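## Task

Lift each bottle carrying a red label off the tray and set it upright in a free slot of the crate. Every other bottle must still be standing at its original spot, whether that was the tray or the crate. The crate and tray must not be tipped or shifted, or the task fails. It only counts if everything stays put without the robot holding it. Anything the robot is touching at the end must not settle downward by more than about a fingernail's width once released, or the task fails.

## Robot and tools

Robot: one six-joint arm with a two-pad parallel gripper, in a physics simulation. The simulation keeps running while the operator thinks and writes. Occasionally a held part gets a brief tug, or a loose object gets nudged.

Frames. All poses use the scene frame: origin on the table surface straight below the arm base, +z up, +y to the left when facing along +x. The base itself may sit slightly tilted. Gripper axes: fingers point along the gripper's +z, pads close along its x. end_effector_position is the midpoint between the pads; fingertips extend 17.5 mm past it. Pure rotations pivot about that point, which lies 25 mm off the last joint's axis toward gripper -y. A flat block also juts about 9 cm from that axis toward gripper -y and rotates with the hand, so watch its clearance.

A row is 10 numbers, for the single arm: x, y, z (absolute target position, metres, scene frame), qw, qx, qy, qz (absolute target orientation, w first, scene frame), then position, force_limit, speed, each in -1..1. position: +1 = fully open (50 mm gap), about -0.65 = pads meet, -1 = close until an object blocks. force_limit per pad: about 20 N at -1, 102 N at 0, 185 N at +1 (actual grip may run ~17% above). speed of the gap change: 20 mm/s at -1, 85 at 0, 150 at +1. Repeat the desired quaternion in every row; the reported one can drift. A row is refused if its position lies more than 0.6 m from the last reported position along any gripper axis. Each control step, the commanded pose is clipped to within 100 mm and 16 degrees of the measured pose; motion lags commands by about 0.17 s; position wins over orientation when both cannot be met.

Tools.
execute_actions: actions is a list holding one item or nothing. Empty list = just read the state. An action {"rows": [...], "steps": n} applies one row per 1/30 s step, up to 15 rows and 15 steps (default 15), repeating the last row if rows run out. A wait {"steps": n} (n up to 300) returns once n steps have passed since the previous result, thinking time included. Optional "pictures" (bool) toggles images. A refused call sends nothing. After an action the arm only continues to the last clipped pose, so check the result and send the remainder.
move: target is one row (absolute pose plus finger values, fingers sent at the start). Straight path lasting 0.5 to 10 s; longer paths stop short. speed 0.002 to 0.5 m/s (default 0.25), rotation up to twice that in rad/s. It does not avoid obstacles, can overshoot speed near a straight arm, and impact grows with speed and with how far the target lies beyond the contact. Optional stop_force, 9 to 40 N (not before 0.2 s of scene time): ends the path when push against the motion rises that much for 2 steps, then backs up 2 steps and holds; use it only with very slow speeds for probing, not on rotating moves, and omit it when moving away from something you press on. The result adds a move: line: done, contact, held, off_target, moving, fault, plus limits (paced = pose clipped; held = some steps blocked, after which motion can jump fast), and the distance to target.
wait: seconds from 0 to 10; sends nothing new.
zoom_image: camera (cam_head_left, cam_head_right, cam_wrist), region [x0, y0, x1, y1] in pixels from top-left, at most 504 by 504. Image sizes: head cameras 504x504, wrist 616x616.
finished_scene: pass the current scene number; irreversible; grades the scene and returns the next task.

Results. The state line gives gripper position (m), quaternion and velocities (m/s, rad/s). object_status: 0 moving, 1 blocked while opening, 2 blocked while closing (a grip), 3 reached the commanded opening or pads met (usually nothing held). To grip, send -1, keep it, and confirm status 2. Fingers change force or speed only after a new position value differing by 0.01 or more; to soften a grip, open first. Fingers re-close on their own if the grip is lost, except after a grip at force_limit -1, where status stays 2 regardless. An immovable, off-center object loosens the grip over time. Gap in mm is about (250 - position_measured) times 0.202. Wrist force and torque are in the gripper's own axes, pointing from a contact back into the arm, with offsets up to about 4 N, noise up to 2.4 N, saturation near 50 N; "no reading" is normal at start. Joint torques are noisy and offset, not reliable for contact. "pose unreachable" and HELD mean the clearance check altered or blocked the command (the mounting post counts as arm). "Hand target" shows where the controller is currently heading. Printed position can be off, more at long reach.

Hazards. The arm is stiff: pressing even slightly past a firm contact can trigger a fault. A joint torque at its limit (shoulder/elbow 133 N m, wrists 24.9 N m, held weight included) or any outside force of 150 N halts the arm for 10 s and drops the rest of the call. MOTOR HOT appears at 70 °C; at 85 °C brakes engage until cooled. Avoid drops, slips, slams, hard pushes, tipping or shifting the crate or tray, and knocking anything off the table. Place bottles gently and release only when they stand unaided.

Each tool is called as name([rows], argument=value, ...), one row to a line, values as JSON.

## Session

execute_actions(actions=[])

Scene clock: 0.00 s of 6000.00 s.
end_effector_position=(+0.5311, -0.0895, +0.3819) position_measured=3 object_status=3 end_effector_quat_wxyz=(-0.617, +0.708, -0.324, -0.111) end_effector_velocity=(-0.000, +0.000, -0.000) end_effector_angular_velocity=(-0.001, -0.001, -0.000)
Joint positions: [-0.812 -1.599  2.048 -1.575 -0.731  1.223]
Joint velocities: [-0.    -0.001  0.001 -0.002 -0.    -0.   ]
Joint torques (N m, as the arm reports them, + toward a larger angle): no reading
Motor temperatures (°C, as the motors report them): [25 27 26 31 30 37]
Wrist force (N, on the end effector, along its own x y z axes, offset not removed): no reading
Wrist torque (N m, same axes, about the end effector's origin, offset not removed): no reading
Hand target: +0.531, -0.089, +0.382; -0.617, +0.708, -0.324, -0.111

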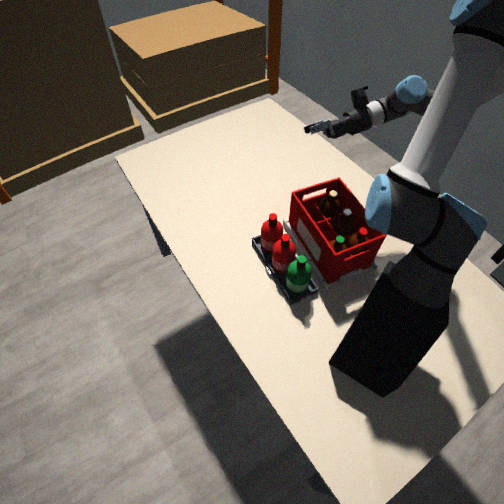

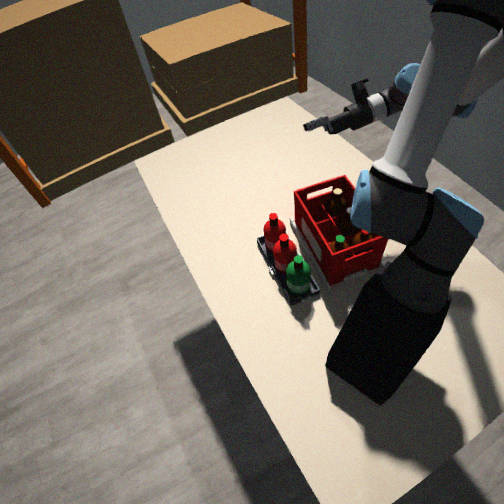

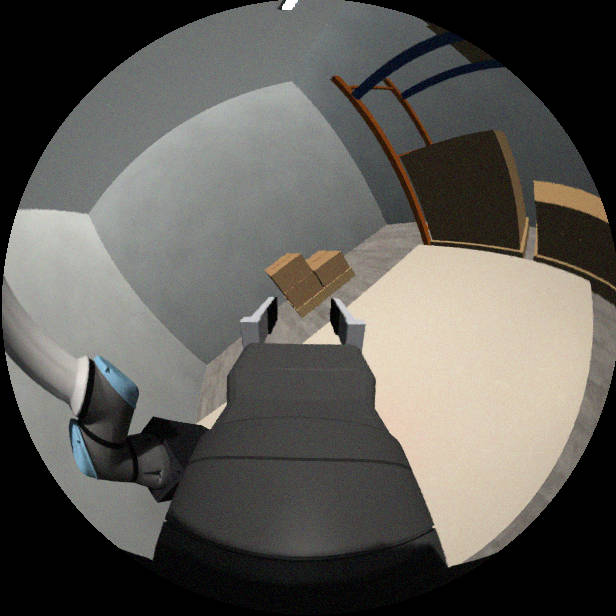

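move(target=[0.38,0.08,0.42,0,1,0,0,1,0,0])

Scene clock: 9.03 s of 6000.00 s.
end_effector_position=(+0.3789, +0.0800, +0.4194) position_measured=3 object_status=3 end_effector_quat_wxyz=(+0.001, +1.000, +0.001, -0.000) end_effector_velocity=(-0.001, +0.000, -0.001) end_effector_angular_velocity=(-0.008, +0.004, +0.002)
Joint positions: [ 0.372 -1.723  2.216 -2.037 -2.125  1.975]
Joint velocities: [ 0.004  0.004 -0.     0.006 -0.005  0.007]
Joint torques (N m, as the arm reports them, + toward a larger angle): [ 17.86  -0.37 -24.21  -0.78  -2.32   1.42]
Motor temperatures (°C, as the motors report them): [25 27 26 31 30 37]
Wrist force (N, on the end effector, along its own x y z axes, offset not removed): [-0.9 -1.0 -1.8]
Wrist torque (N m, same axes, about the end effector's origin, offset not removed): [-0.11 0.19 -0.03]
Hand target: +0.379, +0.080, +0.419; +0.002, +1.000, +0.001, -0.000
Off the commanded pose: 0.001 m, 0 deg.
After step 90, 2.43 s passed at rest.
move: done

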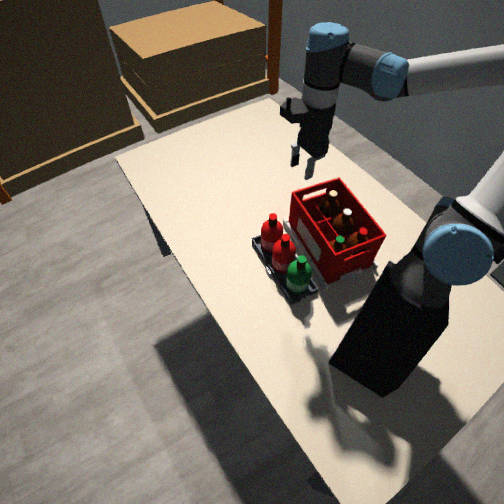

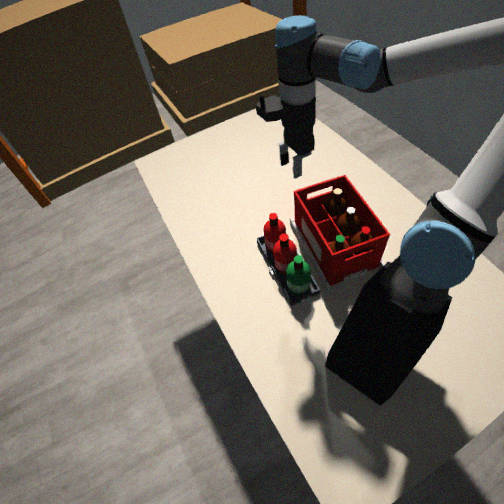

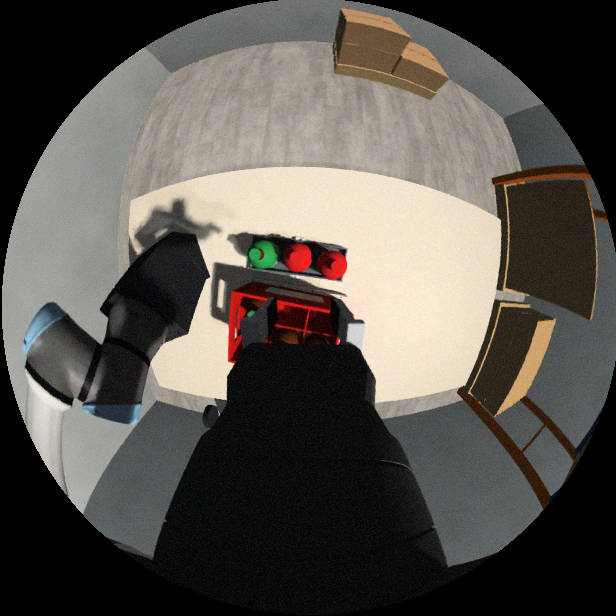

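move(target=[0.458,0.09,0.25,0,1,0,0,1,0,0])

zoom_image(camera="cam_wrist", region=[200,200,420,380])

Scene clock: 19.90 s of 6000.00 s.
end_effector_position=(+0.4579, +0.0903, +0.2501) position_measured=3 object_status=3 end_effector_quat_wxyz=(-0.000, +1.000, -0.000, +0.000) end_effector_velocity=(-0.000, +0.001, -0.001) end_effector_angular_velocity=(+0.000, -0.000, +0.001)
Joint positions: [ 0.13  -1.298  2.271 -2.666 -2.11   1.693]
Joint velocities: [-0.     0.003  0.    -0.004  0.    -0.002]
Joint torques (N m, as the arm reports them, + toward a larger angle): [  5.59 -15.29 -15.91  -4.47   2.04  -1.4 ]
Motor temperatures (°C, as the motors report them): [25 27 26 31 30 37]
Wrist force (N, on the end effector, along its own x y z axes, offset not removed): [0.4 -0.3 0.4]
Wrist torque (N m, same axes, about the end effector's origin, offset not removed): [-0.07 -0.02 -0.06]
Hand target: +0.458, +0.090, +0.250; -0.000, +1.000, -0.000, +0.000
Off the commanded pose: 0.000 m, 0 deg.
After step 90, 6.57 s passed at rest.
move: done

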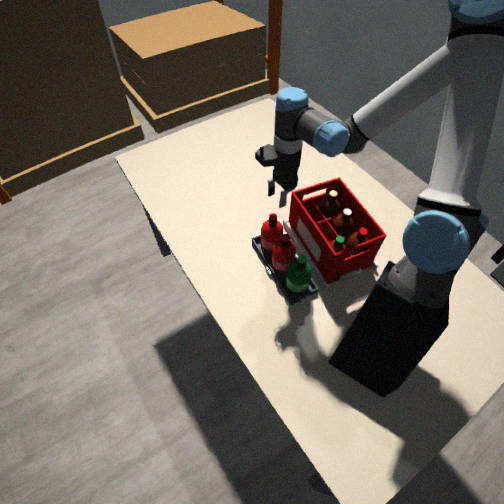

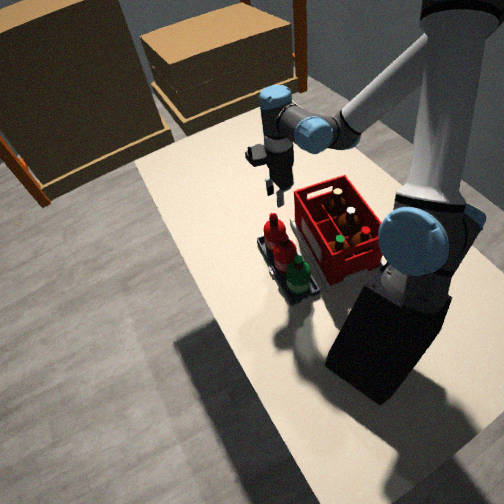

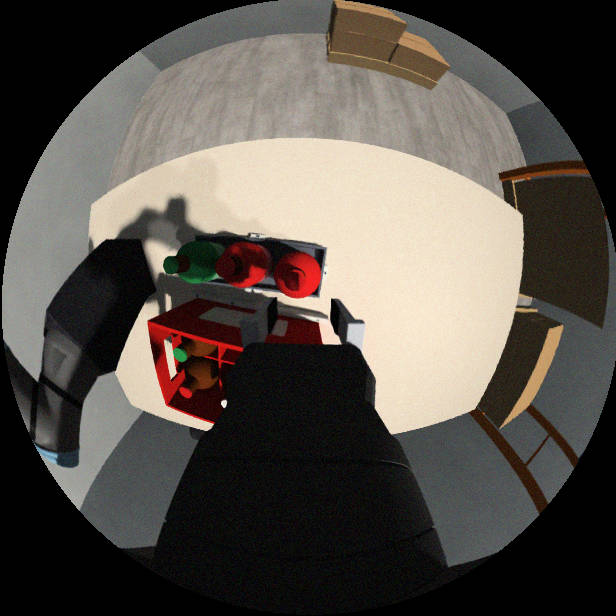

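Region (200, 200, 420, 380) of cam_wrist's 616x616 image, scaled by 2.291, with more detail than that image has; it fills the top 412 rows of this view, and the rest is white.

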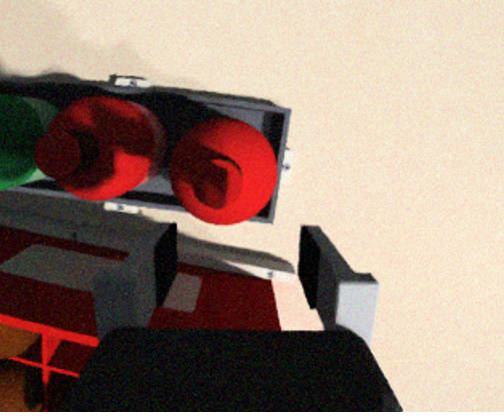

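move(target=[0.449,0.102,0.205,0,1,0,0,1,0,0], speed=0.08)

zoom_image(camera="cam_wrist", region=[200,200,420,380])

Scene clock: 28.03 s of 6000.00 s.
end_effector_position=(+0.4490, +0.1020, +0.2051) position_measured=3 object_status=3 end_effector_quat_wxyz=(-0.000, +1.000, -0.000, +0.000) end_effector_velocity=(+0.001, -0.000, -0.001) end_effector_angular_velocity=(-0.001, -0.001, -0.001)
Joint positions: [ 0.102 -1.177  2.308 -2.84  -2.107  1.66 ]
Joint velocities: [-0.001  0.005 -0.001 -0.005 -0.001 -0.001]
Joint torques (N m, as the arm reports them, + toward a larger angle): [  6.58 -16.81  -1.21  -4.59   2.11  -1.33]
Motor temperatures (°C, as the motors report them): [25 27 26 31 30 37]
Wrist force (N, on the end effector, along its own x y z axes, offset not removed): [-1.9 -0.8 1.1]
Wrist torque (N m, same axes, about the end effector's origin, offset not removed): [-0.25 0.43 -0.20]
Hand target: +0.449, +0.102, +0.205; -0.000, +1.000, -0.000, +0.000
Off the commanded pose: 0.000 m, 0 deg.
After step 90, 4.17 s passed at rest.
move: done

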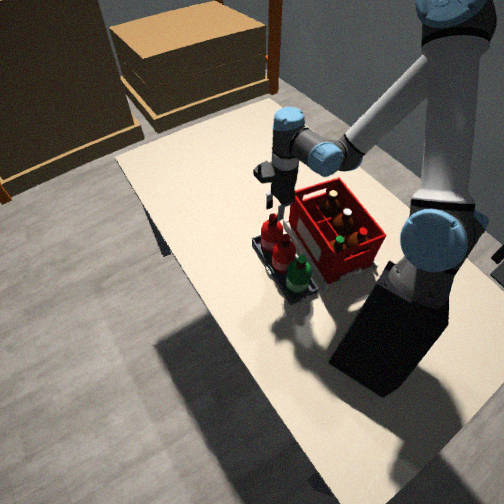

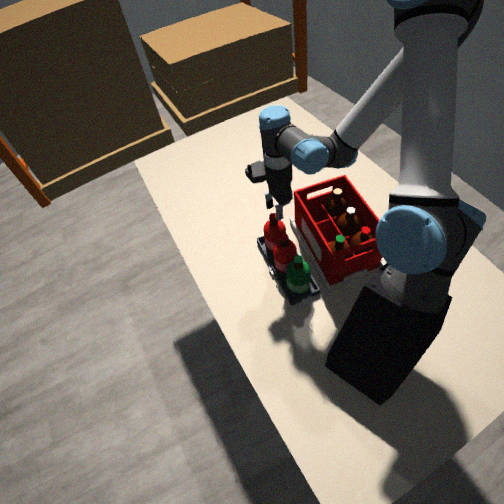

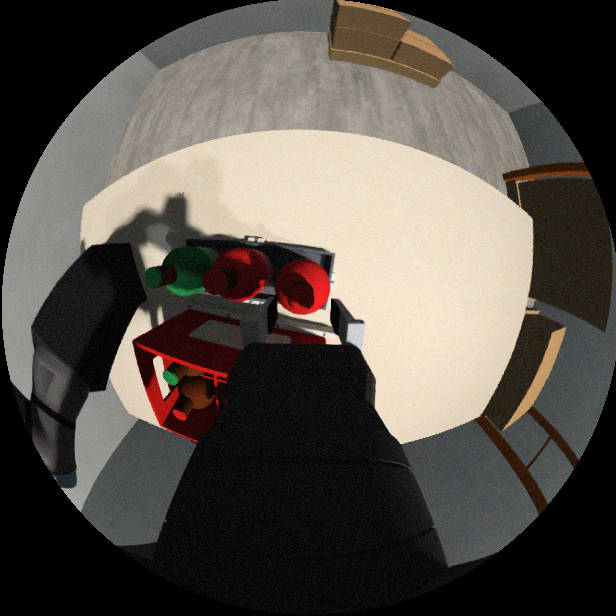

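Region (200, 200, 420, 380) of cam_wrist's 616x616 image, scaled by 2.291, with more detail than that image has; it fills the top 412 rows of this view, and the rest is white.

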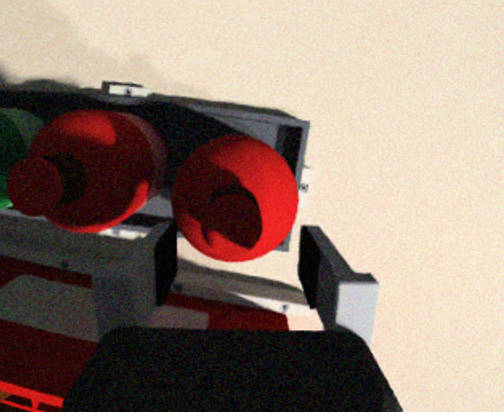

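move(target=[0.451,0.102,0.164,0,1,0,0,1,0,0], speed=0.03, stop_force=15)

move(target=[0.451,0.102,0.164,0,1,0,0,-1,-0.3,0])

move(target=[0.451,0.102,0.37,0,1,0,0,-1,-0.3,0], speed=0.1)

Scene clock: 37.47 s of 6000.00 s.
end_effector_position=(+0.4510, +0.1020, +0.1641) position_measured=3 object_status=3 end_effector_quat_wxyz=(-0.000, +1.000, -0.000, +0.000) end_effector_velocity=(-0.000, -0.001, -0.002) end_effector_angular_velocity=(-0.000, +0.000, -0.001)
Joint positions: [ 0.053 -1.065  2.311 -2.983 -2.1    1.604]
Joint velocities: [-0.003  0.004  0.001 -0.006  0.    -0.002]
Joint torques (N m, as the arm reports them, + toward a larger angle): [  8.19 -17.71 -10.77  -4.52   2.18  -1.58]
Motor temperatures (°C, as the motors report them): [25 27 26 31 30 37]
Wrist force (N, on the end effector, along its own x y z axes, offset not removed): [-0.3 0.8 2.3]
Wrist torque (N m, same axes, about the end effector's origin, offset not removed): [0.13 0.13 -0.13]
Hand target: +0.451, +0.102, +0.164; -0.000, +1.000, -0.000, +0.000
Off the commanded pose: 0.000 m, 0 deg.
After step 90, 4.77 s passed at rest.
move: done

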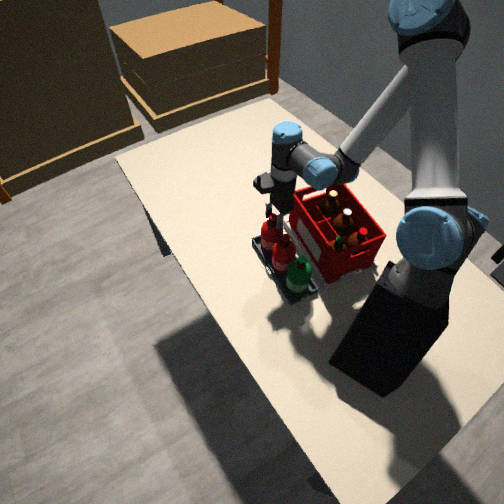

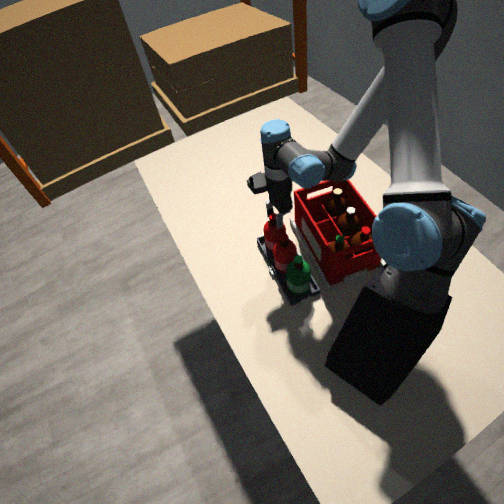

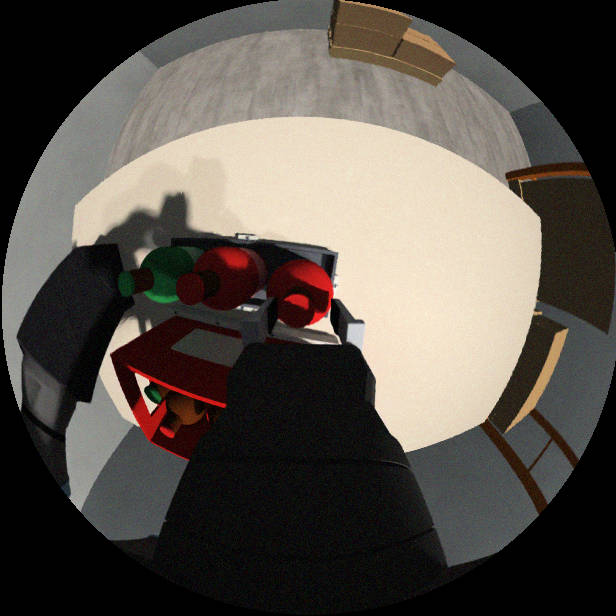

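Scene clock: 38.17 s of 6000.00 s.
end_effector_position=(+0.4510, +0.1021, +0.1640) position_measured=109 object_status=2 end_effector_quat_wxyz=(-0.000, +1.000, +0.000, +0.000) end_effector_velocity=(-0.001, -0.001, -0.000) end_effector_angular_velocity=(-0.001, +0.001, -0.001)
Joint positions: [ 0.053 -1.065  2.311 -2.983 -2.1    1.604]
Joint velocities: [-0.001 -0.001  0.002 -0.001 -0.001 -0.   ]
Joint torques (N m, as the arm reports them, + toward a larger angle): [ -2.76  -6.09 -14.21  -5.22  -4.02  -0.85]
Motor temperatures (°C, as the motors report them): [25 27 26 31 30 37]
Wrist force (N, on the end effector, along its own x y z axes, offset not removed): [-15.3 0.4 -41.5]
Wrist torque (N m, same axes, about the end effector's origin, offset not removed): [0.86 -1.03 -0.27]
Hand target: +0.451, +0.102, +0.164; -0.000, +1.000, -0.000, +0.000
Off the commanded pose: 0.000 m, 0 deg.
move: done

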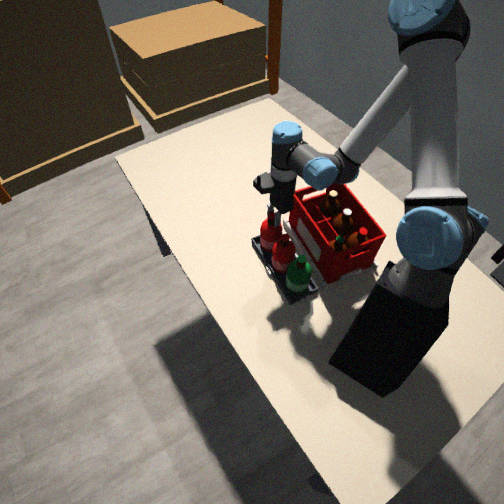

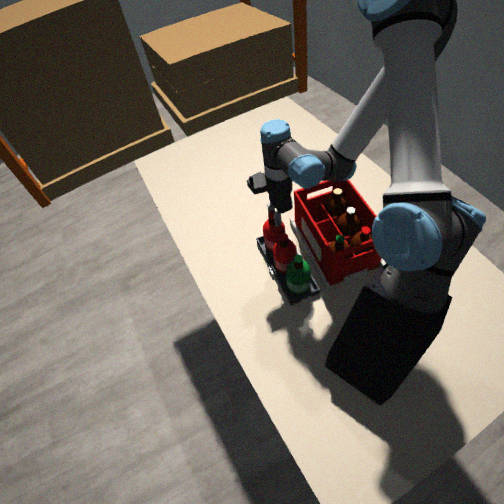

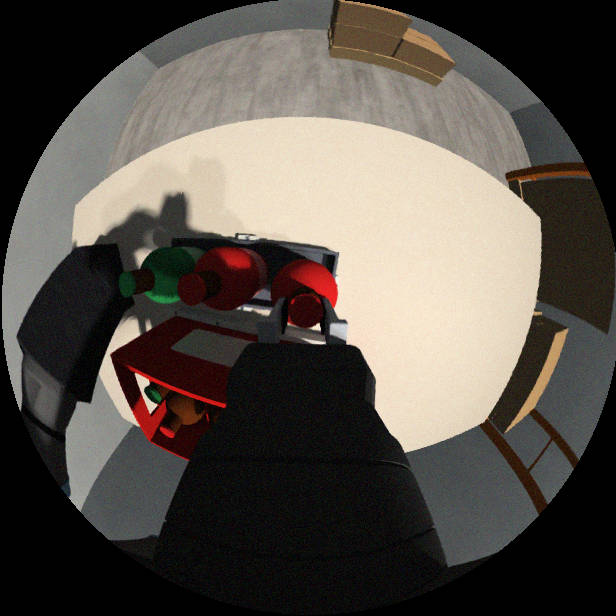

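Scene clock: 40.63 s of 6000.00 s.
end_effector_position=(+0.4510, +0.1018, +0.3698) position_measured=127 object_status=2 end_effector_quat_wxyz=(+0.000, +1.000, +0.000, -0.000) end_effector_velocity=(-0.000, +0.000, +0.001) end_effector_angular_velocity=(+0.000, +0.001, -0.001)
Joint positions: [ 0.298 -1.497  2.136 -2.229 -2.124  1.889]
Joint velocities: [ 0.001 -0.001 -0.002  0.005  0.     0.003]
Joint torques (N m, as the arm reports them, + toward a larger angle): [ 24.12 -39.61 -23.98  -1.6   -2.02   1.61]
Motor temperatures (°C, as the motors report them): [25 27 26 31 30 37]
Wrist force (N, on the end effector, along its own x y z axes, offset not removed): [1.7 1.1 8.9]
Wrist torque (N m, same axes, about the end effector's origin, offset not removed): [0.34 -0.28 -0.15]
Hand target: +0.451, +0.102, +0.370; +0.000, +1.000, +0.000, -0.000
Off the commanded pose: 0.000 m, 0 deg.
move: done

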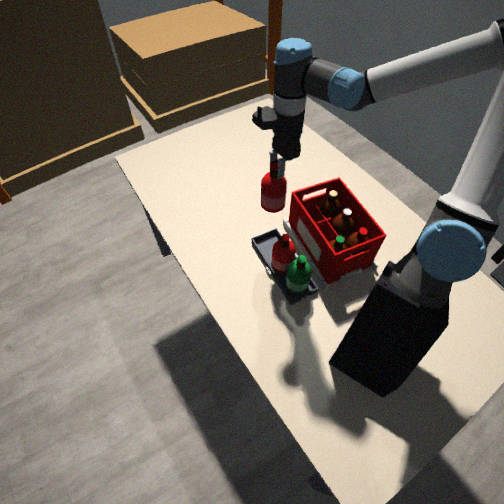

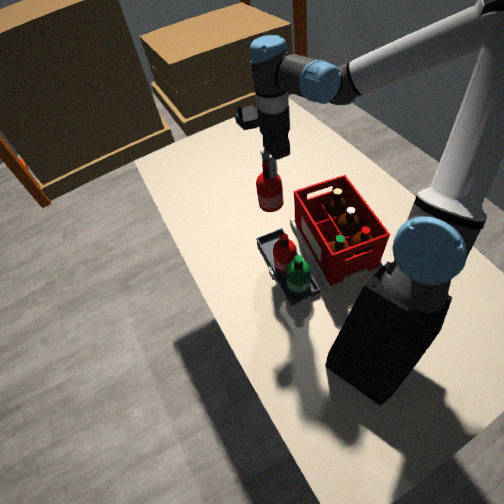

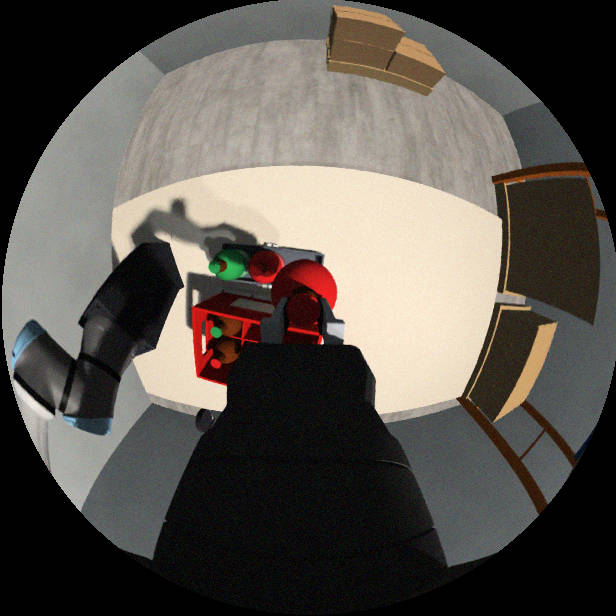

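move(target=[0.44,0.07,0.37,0,0.636,-0.772,0,-1,-0.3,0], speed=0.15)

zoom_image(camera="cam_wrist", region=[280,180,480,400])

Scene clock: 54.23 s of 6000.00 s.
end_effector_position=(+0.4400, +0.0700, +0.3699) position_measured=127 object_status=2 end_effector_quat_wxyz=(+0.000, -0.636, +0.772, +0.000) end_effector_velocity=(+0.000, +0.000, +0.000) end_effector_angular_velocity=(-0.001, -0.000, -0.005)
Joint positions: [ 0.316 -1.563  2.219 -2.235 -2.123  3.673]
Joint velocities: [ 0.002  0.001 -0.002  0.002 -0.001  0.007]
Joint torques (N m, as the arm reports them, + toward a larger angle): [ 21.8   -7.79 -23.83  -1.63  -2.39   1.29]
Motor temperatures (°C, as the motors report them): [25 27 26 31 30 37]
Wrist force (N, on the end effector, along its own x y z axes, offset not removed): [-2.9 -0.3 4.0]
Wrist torque (N m, same axes, about the end effector's origin, offset not removed): [-0.07 0.77 -0.14]
Hand target: +0.440, +0.070, +0.370; -0.000, -0.636, +0.772, -0.000
Off the commanded pose: 0.000 m, 0 deg.
After step 90, 4.33 s passed at rest.
move: done

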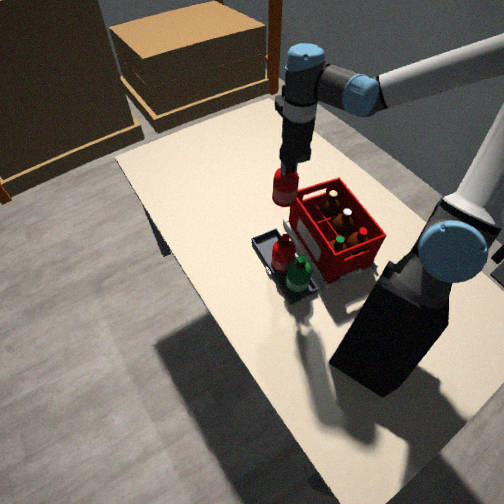

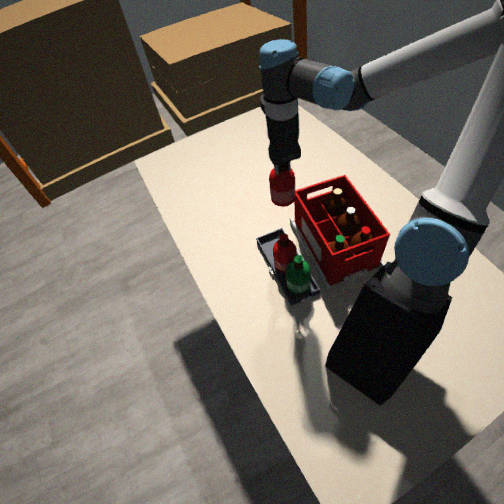

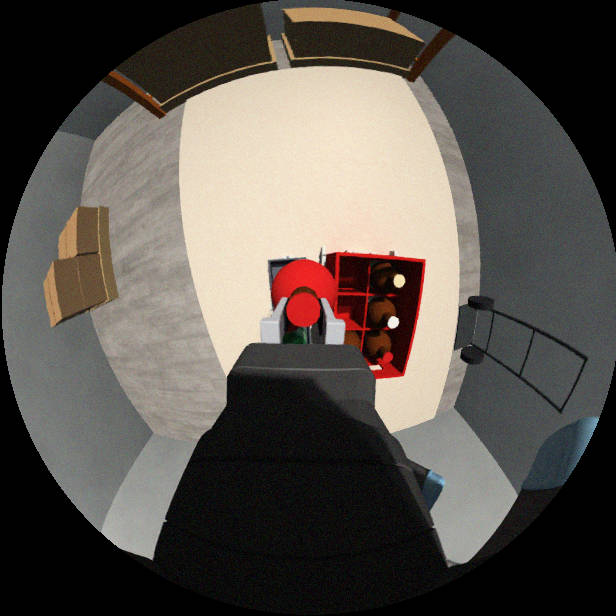

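Region (280, 180, 480, 400) of cam_wrist's 616x616 image, scaled by 2.291, with more detail than that image has; it fills the left 458 columns of this view, and the rest is white.

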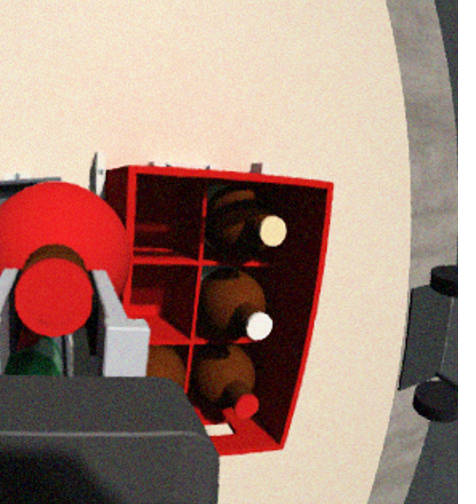

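move(target=[0.409,-0.038,0.37,0,0.609,-0.793,0,-1,-0.3,0], speed=0.12)

zoom_image(camera="cam_wrist", region=[200,180,420,380])

Scene clock: 64.37 s of 6000.00 s.
end_effector_position=(+0.4093, -0.0378, +0.3700) position_measured=127 object_status=2 end_effector_quat_wxyz=(+0.000, -0.609, +0.793, +0.000) end_effector_velocity=(+0.001, -0.002, +0.002) end_effector_angular_velocity=(+0.000, -0.004, -0.002)
Joint positions: [ 0.091 -1.841  2.349 -2.223 -2.105  3.479]
Joint velocities: [-0.003 -0.005 -0.002  0.001  0.    -0.004]
Joint torques (N m, as the arm reports them, + toward a larger angle): [ -1.33 -30.65 -12.71  -1.61   2.04  -1.27]
Motor temperatures (°C, as the motors report them): [25 27 26 31 30 37]
Wrist force (N, on the end effector, along its own x y z axes, offset not removed): [-0.1 0.4 6.8]
Wrist torque (N m, same axes, about the end effector's origin, offset not removed): [0.10 0.08 -0.08]
Hand target: +0.409, -0.038, +0.370; +0.000, -0.609, +0.793, +0.000
Off the commanded pose: 0.000 m, 0 deg.
After step 90, 5.77 s passed at rest.
move: done

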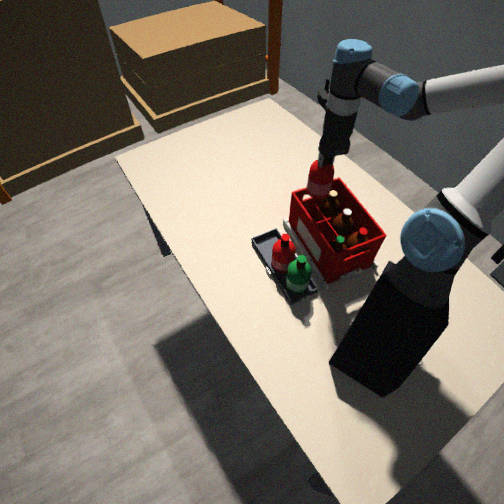

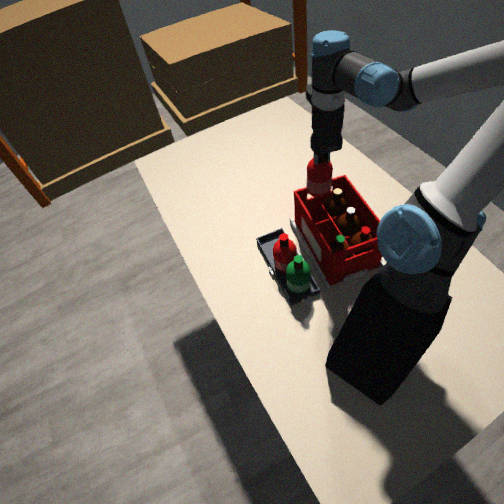

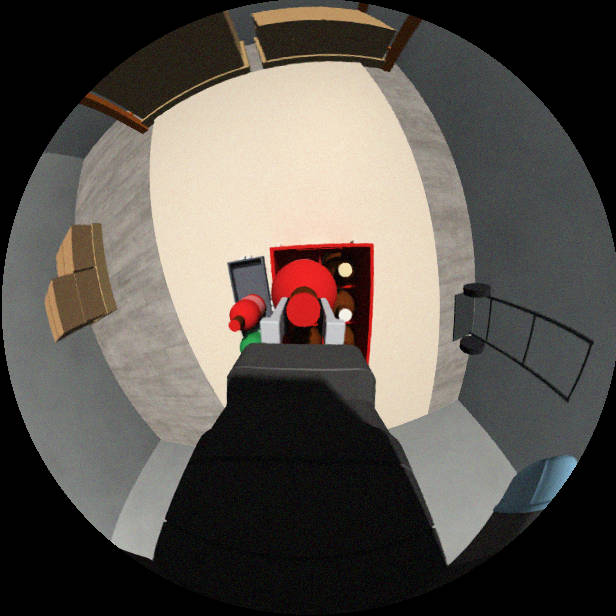

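Region (200, 180, 420, 380) of cam_wrist's 616x616 image, scaled by 2.291, with more detail than that image has; it fills the top 458 rows of this view, and the rest is white.

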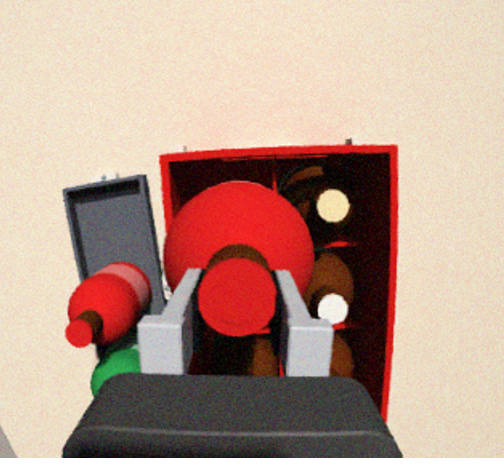

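move(target=[0.421,-0.033,0.285,0,0.609,-0.793,0,-1,-0.3,0], speed=0.02, stop_force=14)

move(target=[0.421,-0.033,0.173,0,0.609,-0.793,0,-1,-0.3,0], speed=0.02, stop_force=14)

Scene clock: 76.37 s of 6000.00 s.
end_effector_position=(+0.4210, -0.0329, +0.2851) position_measured=127 object_status=2 end_effector_quat_wxyz=(+0.000, -0.609, +0.793, +0.000) end_effector_velocity=(+0.000, +0.000, -0.001) end_effector_angular_velocity=(-0.000, -0.002, +0.001)
Joint positions: [-0.025 -1.643  2.452 -2.591 -2.085  3.348]
Joint velocities: [-0.     0.004  0.002 -0.009 -0.    -0.002]
Joint torques (N m, as the arm reports them, + toward a larger angle): [ 0.5  -7.57 -8.26 -5.36  2.13 -1.35]
Motor temperatures (°C, as the motors report them): [25 27 26 31 30 37]
Wrist force (N, on the end effector, along its own x y z axes, offset not removed): [-0.6 -2.7 6.7]
Wrist torque (N m, same axes, about the end effector's origin, offset not removed): [-0.49 0.19 -0.20]
Hand target: +0.421, -0.033, +0.285; +0.000, -0.609, +0.793, +0.000
Off the commanded pose: 0.000 m, 0 deg.
After step 90, 4.43 s passed at rest.
move: done

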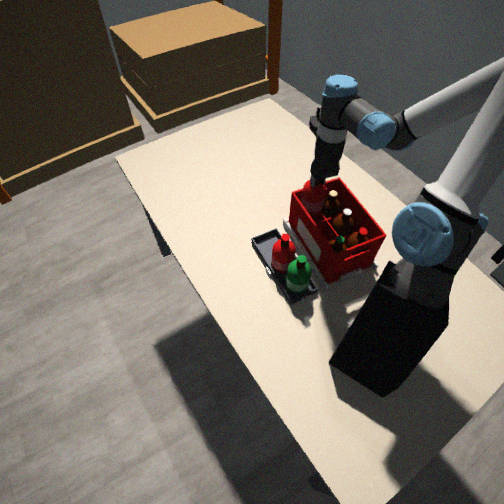

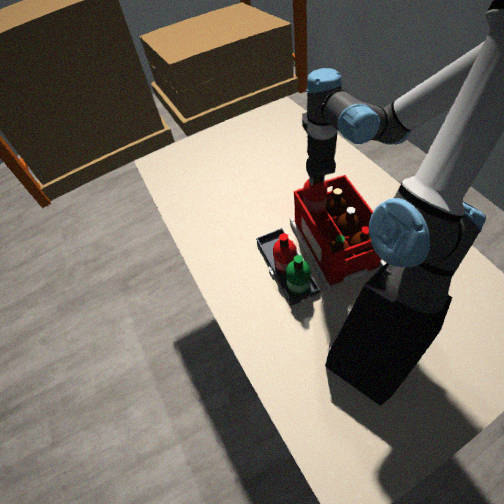

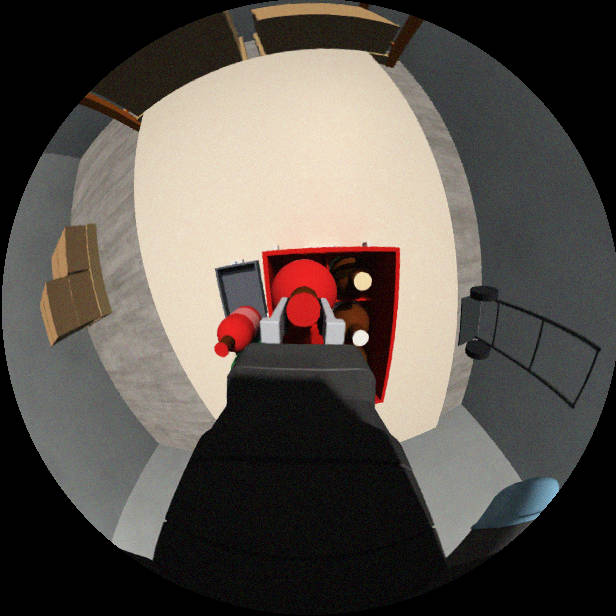

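Scene clock: 82.23 s of 6000.00 s.
end_effector_position=(+0.4210, -0.0329, +0.1732) position_measured=127 object_status=2 end_effector_quat_wxyz=(+0.000, -0.609, +0.793, +0.000) end_effector_velocity=(-0.001, +0.000, -0.002) end_effector_angular_velocity=(-0.000, +0.001, +0.001)
Joint positions: [-0.182 -1.286  2.529 -3.107 -2.045  3.175]
Joint velocities: [-0.002  0.006  0.001 -0.006  0.    -0.002]
Joint torques (N m, as the arm reports them, + toward a larger angle): [  5.69 -15.76   2.22  -5.26   2.04  -1.44]
Motor temperatures (°C, as the motors report them): [25 27 26 31 30 37]
Wrist force (N, on the end effector, along its own x y z axes, offset not removed): [2.3 1.1 4.8]
Wrist torque (N m, same axes, about the end effector's origin, offset not removed): [0.17 -0.63 -0.21]
Hand target: +0.421, -0.033, +0.173; +0.000, -0.609, +0.793, +0.000
Off the commanded pose: 0.000 m, 0 deg.
move: done

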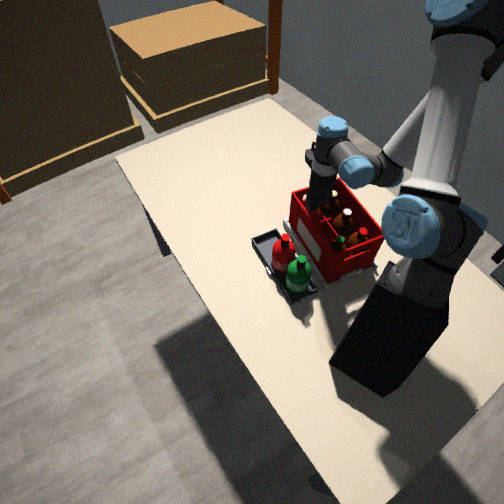

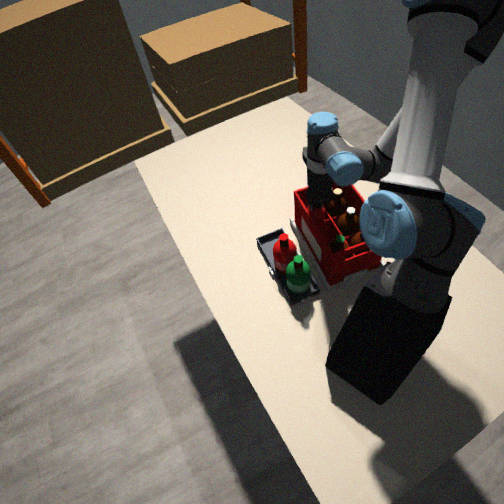

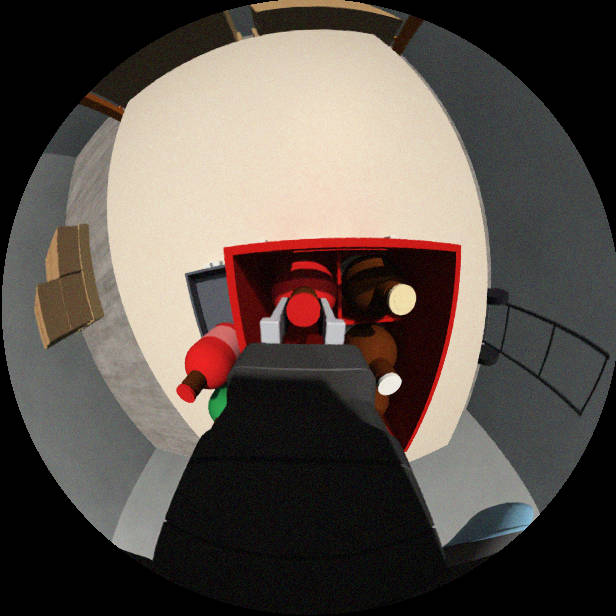

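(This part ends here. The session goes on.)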